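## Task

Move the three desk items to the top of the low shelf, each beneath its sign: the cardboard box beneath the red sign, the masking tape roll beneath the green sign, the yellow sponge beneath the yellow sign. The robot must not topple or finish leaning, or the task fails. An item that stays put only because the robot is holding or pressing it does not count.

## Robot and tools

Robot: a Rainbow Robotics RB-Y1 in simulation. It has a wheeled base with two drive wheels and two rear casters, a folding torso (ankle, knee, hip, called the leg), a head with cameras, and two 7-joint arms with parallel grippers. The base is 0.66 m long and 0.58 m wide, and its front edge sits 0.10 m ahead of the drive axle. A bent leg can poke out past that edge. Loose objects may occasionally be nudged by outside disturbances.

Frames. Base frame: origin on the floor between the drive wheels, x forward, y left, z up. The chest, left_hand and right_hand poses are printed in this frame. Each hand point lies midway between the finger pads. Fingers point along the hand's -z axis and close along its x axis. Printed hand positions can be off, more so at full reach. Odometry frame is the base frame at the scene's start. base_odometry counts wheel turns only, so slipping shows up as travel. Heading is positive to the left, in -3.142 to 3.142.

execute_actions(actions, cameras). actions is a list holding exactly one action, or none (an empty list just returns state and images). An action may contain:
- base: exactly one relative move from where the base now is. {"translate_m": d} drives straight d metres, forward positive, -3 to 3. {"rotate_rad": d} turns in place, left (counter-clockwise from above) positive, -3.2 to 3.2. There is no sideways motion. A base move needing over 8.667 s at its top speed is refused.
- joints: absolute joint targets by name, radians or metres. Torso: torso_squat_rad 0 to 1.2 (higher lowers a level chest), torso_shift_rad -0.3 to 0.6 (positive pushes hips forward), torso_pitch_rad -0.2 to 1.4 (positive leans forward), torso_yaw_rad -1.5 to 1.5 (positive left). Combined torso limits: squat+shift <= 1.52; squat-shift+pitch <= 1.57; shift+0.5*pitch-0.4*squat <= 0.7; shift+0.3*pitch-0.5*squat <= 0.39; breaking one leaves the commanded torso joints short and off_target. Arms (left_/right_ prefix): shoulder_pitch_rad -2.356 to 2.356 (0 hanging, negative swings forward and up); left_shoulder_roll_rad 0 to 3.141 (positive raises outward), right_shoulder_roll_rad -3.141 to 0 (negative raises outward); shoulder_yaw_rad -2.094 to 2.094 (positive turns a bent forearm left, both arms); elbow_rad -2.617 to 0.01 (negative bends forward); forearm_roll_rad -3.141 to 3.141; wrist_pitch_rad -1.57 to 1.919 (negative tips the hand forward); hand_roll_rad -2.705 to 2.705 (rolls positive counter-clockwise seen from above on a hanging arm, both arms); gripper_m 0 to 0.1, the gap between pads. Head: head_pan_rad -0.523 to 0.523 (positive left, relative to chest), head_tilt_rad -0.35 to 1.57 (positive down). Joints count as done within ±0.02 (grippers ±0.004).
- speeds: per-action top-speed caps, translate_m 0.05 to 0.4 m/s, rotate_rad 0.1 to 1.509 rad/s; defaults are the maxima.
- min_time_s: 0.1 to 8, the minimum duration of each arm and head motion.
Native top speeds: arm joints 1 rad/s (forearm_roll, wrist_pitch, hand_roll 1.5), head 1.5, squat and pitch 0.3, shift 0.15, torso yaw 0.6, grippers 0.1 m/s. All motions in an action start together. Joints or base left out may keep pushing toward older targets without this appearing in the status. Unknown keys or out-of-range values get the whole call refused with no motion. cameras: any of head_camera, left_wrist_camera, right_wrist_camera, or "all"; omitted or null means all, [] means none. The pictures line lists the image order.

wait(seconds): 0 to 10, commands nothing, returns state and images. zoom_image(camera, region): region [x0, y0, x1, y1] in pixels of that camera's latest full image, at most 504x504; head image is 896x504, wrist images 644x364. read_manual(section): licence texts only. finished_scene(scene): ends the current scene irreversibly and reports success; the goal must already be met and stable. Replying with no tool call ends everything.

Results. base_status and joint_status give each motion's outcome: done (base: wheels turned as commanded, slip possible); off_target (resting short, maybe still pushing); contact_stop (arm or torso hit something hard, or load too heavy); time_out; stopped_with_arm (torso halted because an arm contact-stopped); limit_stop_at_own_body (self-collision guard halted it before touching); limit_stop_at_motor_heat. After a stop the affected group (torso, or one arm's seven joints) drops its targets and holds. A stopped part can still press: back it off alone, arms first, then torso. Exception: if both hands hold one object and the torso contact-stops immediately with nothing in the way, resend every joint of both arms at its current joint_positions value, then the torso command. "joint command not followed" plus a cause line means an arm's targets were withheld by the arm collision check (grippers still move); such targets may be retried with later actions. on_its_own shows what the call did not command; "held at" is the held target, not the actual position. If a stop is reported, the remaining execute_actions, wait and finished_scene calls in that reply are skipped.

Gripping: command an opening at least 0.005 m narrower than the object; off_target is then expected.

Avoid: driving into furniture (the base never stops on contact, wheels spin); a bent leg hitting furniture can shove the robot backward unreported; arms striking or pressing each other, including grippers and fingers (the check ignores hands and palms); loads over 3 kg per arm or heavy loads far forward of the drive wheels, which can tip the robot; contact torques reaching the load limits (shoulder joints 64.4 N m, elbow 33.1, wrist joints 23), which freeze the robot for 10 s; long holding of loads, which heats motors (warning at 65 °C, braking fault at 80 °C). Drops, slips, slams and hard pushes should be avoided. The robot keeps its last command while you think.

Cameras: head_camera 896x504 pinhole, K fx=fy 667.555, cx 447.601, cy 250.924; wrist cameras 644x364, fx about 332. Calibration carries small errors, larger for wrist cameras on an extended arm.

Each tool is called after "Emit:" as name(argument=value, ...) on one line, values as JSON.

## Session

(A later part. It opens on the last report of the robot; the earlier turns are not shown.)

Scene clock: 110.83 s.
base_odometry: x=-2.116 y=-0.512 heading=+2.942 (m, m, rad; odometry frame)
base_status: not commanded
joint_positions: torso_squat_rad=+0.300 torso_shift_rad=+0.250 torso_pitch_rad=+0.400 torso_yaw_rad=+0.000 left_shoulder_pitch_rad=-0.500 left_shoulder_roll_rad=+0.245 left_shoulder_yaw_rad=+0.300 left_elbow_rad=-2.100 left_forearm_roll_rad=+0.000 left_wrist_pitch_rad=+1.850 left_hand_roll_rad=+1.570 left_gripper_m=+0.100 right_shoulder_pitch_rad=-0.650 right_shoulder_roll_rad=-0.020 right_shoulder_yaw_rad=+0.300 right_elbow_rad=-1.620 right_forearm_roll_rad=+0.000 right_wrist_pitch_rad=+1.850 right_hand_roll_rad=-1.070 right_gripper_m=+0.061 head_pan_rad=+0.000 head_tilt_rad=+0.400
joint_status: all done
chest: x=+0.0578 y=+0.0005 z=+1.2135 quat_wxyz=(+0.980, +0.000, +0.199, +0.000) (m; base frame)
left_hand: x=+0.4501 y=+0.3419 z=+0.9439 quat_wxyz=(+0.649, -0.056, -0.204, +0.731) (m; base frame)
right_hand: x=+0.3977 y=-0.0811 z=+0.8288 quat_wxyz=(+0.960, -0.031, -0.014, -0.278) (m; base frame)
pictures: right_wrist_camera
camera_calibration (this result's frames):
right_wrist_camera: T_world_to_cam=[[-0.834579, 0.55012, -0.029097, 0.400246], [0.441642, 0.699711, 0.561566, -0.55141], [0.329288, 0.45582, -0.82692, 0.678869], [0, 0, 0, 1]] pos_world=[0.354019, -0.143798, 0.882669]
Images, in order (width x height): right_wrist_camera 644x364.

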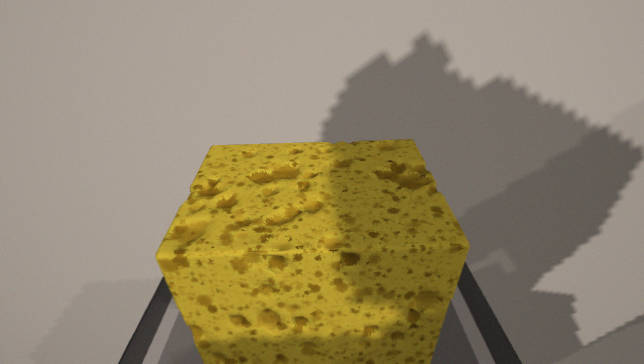

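Emit:
execute_actions(actions=[{"base":{"translate_m":-0.6},"joints":{"torso_shift_rad":0.17,"head_tilt_rad":0.1}}], cameras=[])

Emit:
execute_actions(actions=[{"base":{"rotate_rad":-2.47},"joints":{"torso_squat_rad":0.56}}], cameras=[])

Emit:
execute_actions(actions=[{"base":{"translate_m":2.7}}], cameras=[])

Emit:
execute_actions(actions=[{"base":{"rotate_rad":1.04}}], cameras=["head_camera"])

Scene clock: 114.33 s.
base_odometry: x=-1.527 y=-0.631 heading=+2.942 (m, m, rad; odometry frame)
base_status: done
joint_positions: torso_squat_rad=+0.300 torso_shift_rad=+0.170 torso_pitch_rad=+0.400 torso_yaw_rad=+0.000 left_shoulder_pitch_rad=-0.500 left_shoulder_roll_rad=+0.245 left_shoulder_yaw_rad=+0.300 left_elbow_rad=-2.100 left_forearm_roll_rad=+0.000 left_wrist_pitch_rad=+1.850 left_hand_roll_rad=+1.570 left_gripper_m=+0.100 right_shoulder_pitch_rad=-0.650 right_shoulder_roll_rad=-0.020 right_shoulder_yaw_rad=+0.300 right_elbow_rad=-1.620 right_forearm_roll_rad=+0.000 right_wrist_pitch_rad=+1.850 right_hand_roll_rad=-1.070 right_gripper_m=+0.061 head_pan_rad=+0.000 head_tilt_rad=+0.100
joint_status: all done
chest: x=+0.0055 y=+0.0005 z=+1.2246 quat_wxyz=(+0.980, +0.000, +0.199, +0.000) (m; base frame)
left_hand: x=+0.3979 y=+0.3419 z=+0.9551 quat_wxyz=(+0.649, -0.056, -0.204, +0.731) (m; base frame)
right_hand: x=+0.3453 y=-0.0812 z=+0.8399 quat_wxyz=(+0.960, -0.031, -0.014, -0.278) (m; base frame)
pictures: none
No camera images: the call's "cameras" was empty. Leave "cameras" out to get every camera's image.

Scene clock: 119.10 s.
base_odometry: x=-1.527 y=-0.631 heading=+0.473 (m, m, rad; odometry frame)
base_status: done
joint_positions: torso_squat_rad=+0.560 torso_shift_rad=+0.170 torso_pitch_rad=+0.400 torso_yaw_rad=+0.000 left_shoulder_pitch_rad=-0.500 left_shoulder_roll_rad=+0.245 left_shoulder_yaw_rad=+0.300 left_elbow_rad=-2.100 left_forearm_roll_rad=+0.000 left_wrist_pitch_rad=+1.850 left_hand_roll_rad=+1.570 left_gripper_m=+0.100 right_shoulder_pitch_rad=-0.650 right_shoulder_roll_rad=-0.020 right_shoulder_yaw_rad=+0.300 right_elbow_rad=-1.620 right_forearm_roll_rad=+0.000 right_wrist_pitch_rad=+1.850 right_hand_roll_rad=-1.070 right_gripper_m=+0.061 head_pan_rad=+0.000 head_tilt_rad=+0.100
joint_status: all done
chest: x=-0.0073 y=+0.0005 z=+1.1501 quat_wxyz=(+0.980, +0.000, +0.199, +0.000) (m; base frame)
left_hand: x=+0.3851 y=+0.3419 z=+0.8805 quat_wxyz=(+0.649, -0.056, -0.204, +0.731) (m; base frame)
right_hand: x=+0.3326 y=-0.0812 z=+0.7653 quat_wxyz=(+0.960, -0.031, -0.014, -0.278) (m; base frame)
pictures: none
No camera images: the call's "cameras" was empty. Leave "cameras" out to get every camera's image.

Scene clock: 127.17 s.
base_odometry: x=+0.877 y=+0.598 heading=+0.473 (m, m, rad; odometry frame)
base_status: done
joint_positions: torso_squat_rad=+0.560 torso_shift_rad=+0.170 torso_pitch_rad=+0.400 torso_yaw_rad=+0.000 left_shoulder_pitch_rad=-0.500 left_shoulder_roll_rad=+0.245 left_shoulder_yaw_rad=+0.300 left_elbow_rad=-2.100 left_forearm_roll_rad=+0.000 left_wrist_pitch_rad=+1.850 left_hand_roll_rad=+1.570 left_gripper_m=+0.100 right_shoulder_pitch_rad=-0.650 right_shoulder_roll_rad=-0.020 right_shoulder_yaw_rad=+0.300 right_elbow_rad=-1.620 right_forearm_roll_rad=+0.000 right_wrist_pitch_rad=+1.850 right_hand_roll_rad=-1.070 right_gripper_m=+0.061 head_pan_rad=+0.000 head_tilt_rad=+0.100
joint_status: not commanded
chest: x=-0.0072 y=+0.0005 z=+1.1500 quat_wxyz=(+0.980, +0.000, +0.199, +0.000) (m; base frame)
left_hand: x=+0.3851 y=+0.3419 z=+0.8804 quat_wxyz=(+0.649, -0.056, -0.204, +0.731) (m; base frame)
right_hand: x=+0.3326 y=-0.0812 z=+0.7653 quat_wxyz=(+0.960, -0.031, -0.014, -0.278) (m; base frame)
pictures: none
No camera images: the call's "cameras" was empty. Leave "cameras" out to get every camera's image.

Scene clock: 130.37 s.
base_odometry: x=+0.877 y=+0.598 heading=+1.512 (m, m, rad; odometry frame)
base_status: done
joint_positions: torso_squat_rad=+0.560 torso_shift_rad=+0.170 torso_pitch_rad=+0.400 torso_yaw_rad=+0.000 left_shoulder_pitch_rad=-0.500 left_shoulder_roll_rad=+0.245 left_shoulder_yaw_rad=+0.300 left_elbow_rad=-2.100 left_forearm_roll_rad=+0.000 left_wrist_pitch_rad=+1.850 left_hand_roll_rad=+1.570 left_gripper_m=+0.100 right_shoulder_pitch_rad=-0.650 right_shoulder_roll_rad=-0.020 right_shoulder_yaw_rad=+0.300 right_elbow_rad=-1.620 right_forearm_roll_rad=+0.000 right_wrist_pitch_rad=+1.850 right_hand_roll_rad=-1.070 right_gripper_m=+0.061 head_pan_rad=+0.000 head_tilt_rad=+0.100
joint_status: not commanded
chest: x=-0.0072 y=+0.0005 z=+1.1500 quat_wxyz=(+0.980, +0.000, +0.199, +0.000) (m; base frame)
left_hand: x=+0.3851 y=+0.3419 z=+0.8804 quat_wxyz=(+0.649, -0.056, -0.204, +0.731) (m; base frame)
right_hand: x=+0.3326 y=-0.0812 z=+0.7653 quat_wxyz=(+0.960, -0.031, -0.014, -0.278) (m; base frame)
pictures: head_camera
camera_calibration (this result's frames):
head_camera: T_world_to_cam=[[-0.0243357, -0.997213, 0.0705266, -0.0919821], [-0.474191, -0.0505918, -0.878967, 1.26265], [0.880085, -0.0548334, -0.471638, 0.493789], [0, 0, 0, 1]] pos_world=[0.161922, -0.000770067, 1.3492]
Images, in order (width x height): head_camera 896x504.

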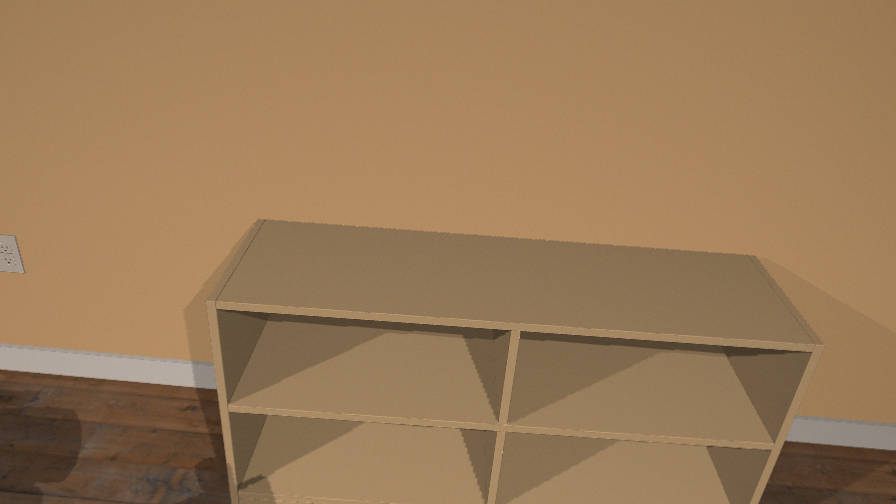

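Emit:
execute_actions(actions=[{"base":{"translate_m":1.06},"joints":{"head_tilt_rad":1.0,"head_pan_rad":-0.2,"torso_squat_rad":0.7,"torso_shift_rad":0.19}}], cameras=["head_camera"])

Emit:
execute_actions(actions=[{"joints":{"torso_squat_rad":0.81,"torso_shift_rad":0.208}}], cameras=["right_wrist_camera"])

Emit:
execute_actions(actions=[{"joints":{"right_gripper_m":0.1}}], cameras=["right_wrist_camera"])

Emit:
execute_actions(actions=[{"joints":{"torso_squat_rad":0.6,"torso_shift_rad":0.18}}], cameras=["head_camera"])

Scene clock: 134.57 s.
base_odometry: x=+0.939 y=+1.656 heading=+1.512 (m, m, rad; odometry frame)
base_status: done
joint_positions: torso_squat_rad=+0.700 torso_shift_rad=+0.190 torso_pitch_rad=+0.400 torso_yaw_rad=+0.000 left_shoulder_pitch_rad=-0.500 left_shoulder_roll_rad=+0.245 left_shoulder_yaw_rad=+0.300 left_elbow_rad=-2.100 left_forearm_roll_rad=+0.000 left_wrist_pitch_rad=+1.850 left_hand_roll_rad=+1.570 left_gripper_m=+0.100 right_shoulder_pitch_rad=-0.650 right_shoulder_roll_rad=-0.020 right_shoulder_yaw_rad=+0.300 right_elbow_rad=-1.620 right_forearm_roll_rad=+0.000 right_wrist_pitch_rad=+1.850 right_hand_roll_rad=-1.070 right_gripper_m=+0.061 head_pan_rad=-0.200 head_tilt_rad=+1.000
joint_status: all done
chest: x=-0.0064 y=+0.0004 z=+1.0913 quat_wxyz=(+0.980, +0.000, +0.199, +0.000) (m; base frame)
left_hand: x=+0.3859 y=+0.3419 z=+0.8216 quat_wxyz=(+0.649, -0.056, -0.204, +0.731) (m; base frame)
right_hand: x=+0.3334 y=-0.0812 z=+0.7065 quat_wxyz=(+0.960, -0.031, -0.014, -0.278) (m; base frame)
pictures: head_camera
camera_calibration (this result's frames):
head_camera: T_world_to_cam=[[-0.143081, -0.979685, 0.140516, -0.165632], [-0.97707, 0.117203, -0.177757, 0.368963], [0.157677, -0.162727, -0.973991, 1.16819], [0, 0, 0, 1]] pos_world=[0.152607, -0.0154145, 1.22666]
Images, in order (width x height): head_camera 896x504.

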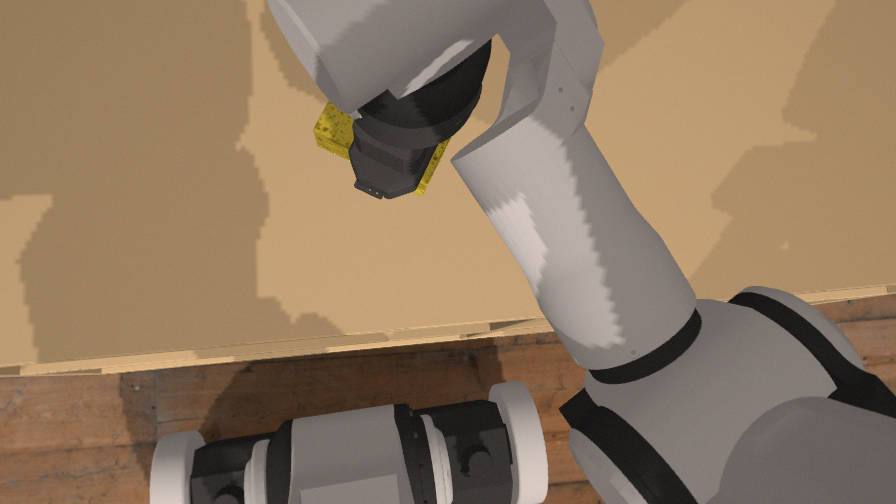

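Scene clock: 135.70 s.
base_odometry: x=+0.939 y=+1.656 heading=+1.512 (m, m, rad; odometry frame)
base_status: not commanded
joint_positions: torso_squat_rad=+0.810 torso_shift_rad=+0.208 torso_pitch_rad=+0.400 torso_yaw_rad=+0.000 left_shoulder_pitch_rad=-0.500 left_shoulder_roll_rad=+0.245 left_shoulder_yaw_rad=+0.300 left_elbow_rad=-2.100 left_forearm_roll_rad=+0.000 left_wrist_pitch_rad=+1.850 left_hand_roll_rad=+1.570 left_gripper_m=+0.100 right_shoulder_pitch_rad=-0.650 right_shoulder_roll_rad=-0.020 right_shoulder_yaw_rad=+0.300 right_elbow_rad=-1.620 right_forearm_roll_rad=+0.000 right_wrist_pitch_rad=+1.850 right_hand_roll_rad=-1.070 right_gripper_m=+0.061 head_pan_rad=-0.200 head_tilt_rad=+1.000
joint_status: all done
chest: x=-0.0079 y=+0.0004 z=+1.0378 quat_wxyz=(+0.980, +0.000, +0.199, +0.000) (m; base frame)
left_hand: x=+0.3844 y=+0.3418 z=+0.7682 quat_wxyz=(+0.649, -0.056, -0.204, +0.731) (m; base frame)
right_hand: x=+0.3319 y=-0.0812 z=+0.6530 quat_wxyz=(+0.960, -0.031, -0.014, -0.278) (m; base frame)
pictures: right_wrist_camera
camera_calibration (this result's frames):
right_wrist_camera: T_world_to_cam=[[-0.834564, 0.550146, -0.0290179, 0.340258], [0.441741, 0.69973, 0.561464, -0.423582], [0.329192, 0.455759, -0.826992, 0.555302], [0, 0, 0, 1]] pos_world=[0.28828, -0.143883, 0.70693]
Images, in order (width x height): right_wrist_camera 644x364.

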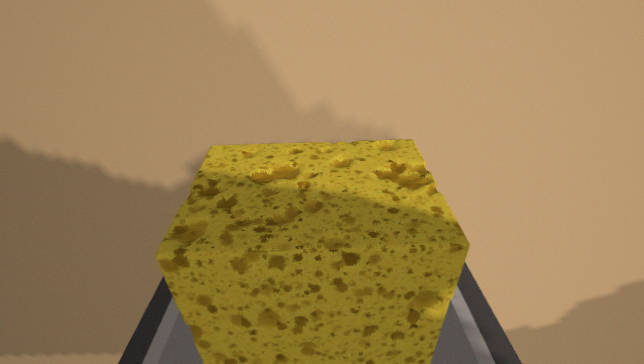

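Scene clock: 136.73 s.
base_odometry: x=+0.939 y=+1.656 heading=+1.512 (m, m, rad; odometry frame)
base_status: not commanded
joint_positions: torso_squat_rad=+0.810 torso_shift_rad=+0.208 torso_pitch_rad=+0.400 torso_yaw_rad=+0.000 left_shoulder_pitch_rad=-0.500 left_shoulder_roll_rad=+0.245 left_shoulder_yaw_rad=+0.300 left_elbow_rad=-2.100 left_forearm_roll_rad=+0.000 left_wrist_pitch_rad=+1.850 left_hand_roll_rad=+1.570 left_gripper_m=+0.100 right_shoulder_pitch_rad=-0.650 right_shoulder_roll_rad=-0.020 right_shoulder_yaw_rad=+0.300 right_elbow_rad=-1.620 right_forearm_roll_rad=+0.000 right_wrist_pitch_rad=+1.850 right_hand_roll_rad=-1.070 right_gripper_m=+0.100 head_pan_rad=-0.200 head_tilt_rad=+1.000
joint_status: all done
chest: x=-0.0079 y=+0.0004 z=+1.0378 quat_wxyz=(+0.980, +0.000, +0.199, +0.000) (m; base frame)
left_hand: x=+0.3844 y=+0.3418 z=+0.7682 quat_wxyz=(+0.649, -0.056, -0.204, +0.731) (m; base frame)
right_hand: x=+0.3319 y=-0.0812 z=+0.6530 quat_wxyz=(+0.960, -0.031, -0.014, -0.278) (m; base frame)
pictures: right_wrist_camera
camera_calibration (this result's frames):
right_wrist_camera: T_world_to_cam=[[-0.834564, 0.550146, -0.0290177, 0.340258], [0.441741, 0.69973, 0.561464, -0.423582], [0.329192, 0.455759, -0.826992, 0.555302], [0, 0, 0, 1]] pos_world=[0.28828, -0.143883, 0.70693]
Images, in order (width x height): right_wrist_camera 644x364.

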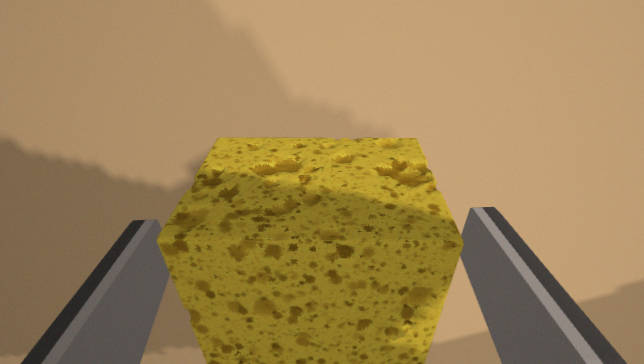

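Scene clock: 138.23 s.
base_odometry: x=+0.939 y=+1.656 heading=+1.512 (m, m, rad; odometry frame)
base_status: not commanded
joint_positions: torso_squat_rad=+0.600 torso_shift_rad=+0.180 torso_pitch_rad=+0.400 torso_yaw_rad=+0.000 left_shoulder_pitch_rad=-0.500 left_shoulder_roll_rad=+0.245 left_shoulder_yaw_rad=+0.300 left_elbow_rad=-2.100 left_forearm_roll_rad=+0.000 left_wrist_pitch_rad=+1.850 left_hand_roll_rad=+1.570 left_gripper_m=+0.100 right_shoulder_pitch_rad=-0.650 right_shoulder_roll_rad=-0.020 right_shoulder_yaw_rad=+0.300 right_elbow_rad=-1.620 right_forearm_roll_rad=+0.000 right_wrist_pitch_rad=+1.850 right_hand_roll_rad=-1.070 right_gripper_m=+0.100 head_pan_rad=-0.200 head_tilt_rad=+1.000
joint_status: all done
chest: x=-0.0042 y=+0.0004 z=+1.1339 quat_wxyz=(+0.980, +0.000, +0.199, +0.000) (m; base frame)
left_hand: x=+0.3882 y=+0.3419 z=+0.8643 quat_wxyz=(+0.649, -0.056, -0.204, +0.731) (m; base frame)
right_hand: x=+0.3357 y=-0.0812 z=+0.7492 quat_wxyz=(+0.960, -0.031, -0.014, -0.278) (m; base frame)
pictures: head_camera
camera_calibration (this result's frames):
head_camera: T_world_to_cam=[[-0.143094, -0.979685, 0.140502, -0.171273], [-0.977054, 0.117204, -0.177843, 0.378833], [0.157763, -0.162727, -0.973977, 1.20936], [0, 0, 0, 1]] pos_world=[0.15484, -0.0153993, 1.26933]
Images, in order (width x height): head_camera 896x504.

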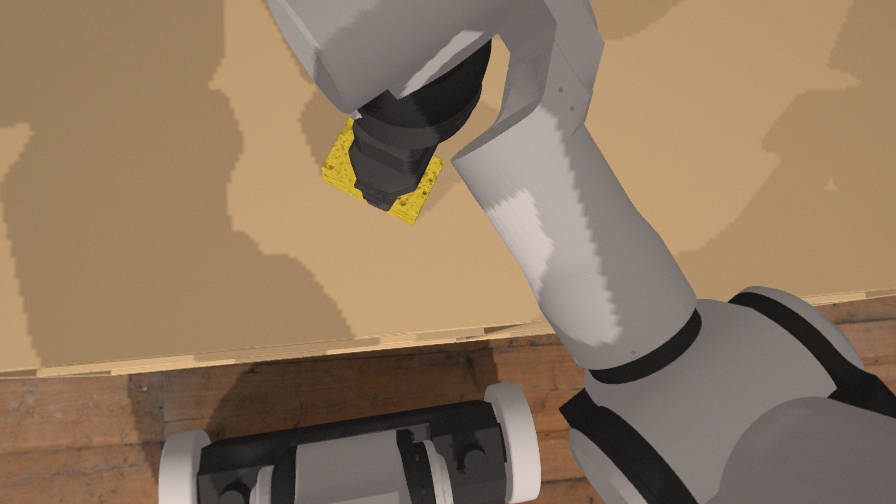

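Emit:
finished_scene(scene=1)

The scene is finished: the task was done.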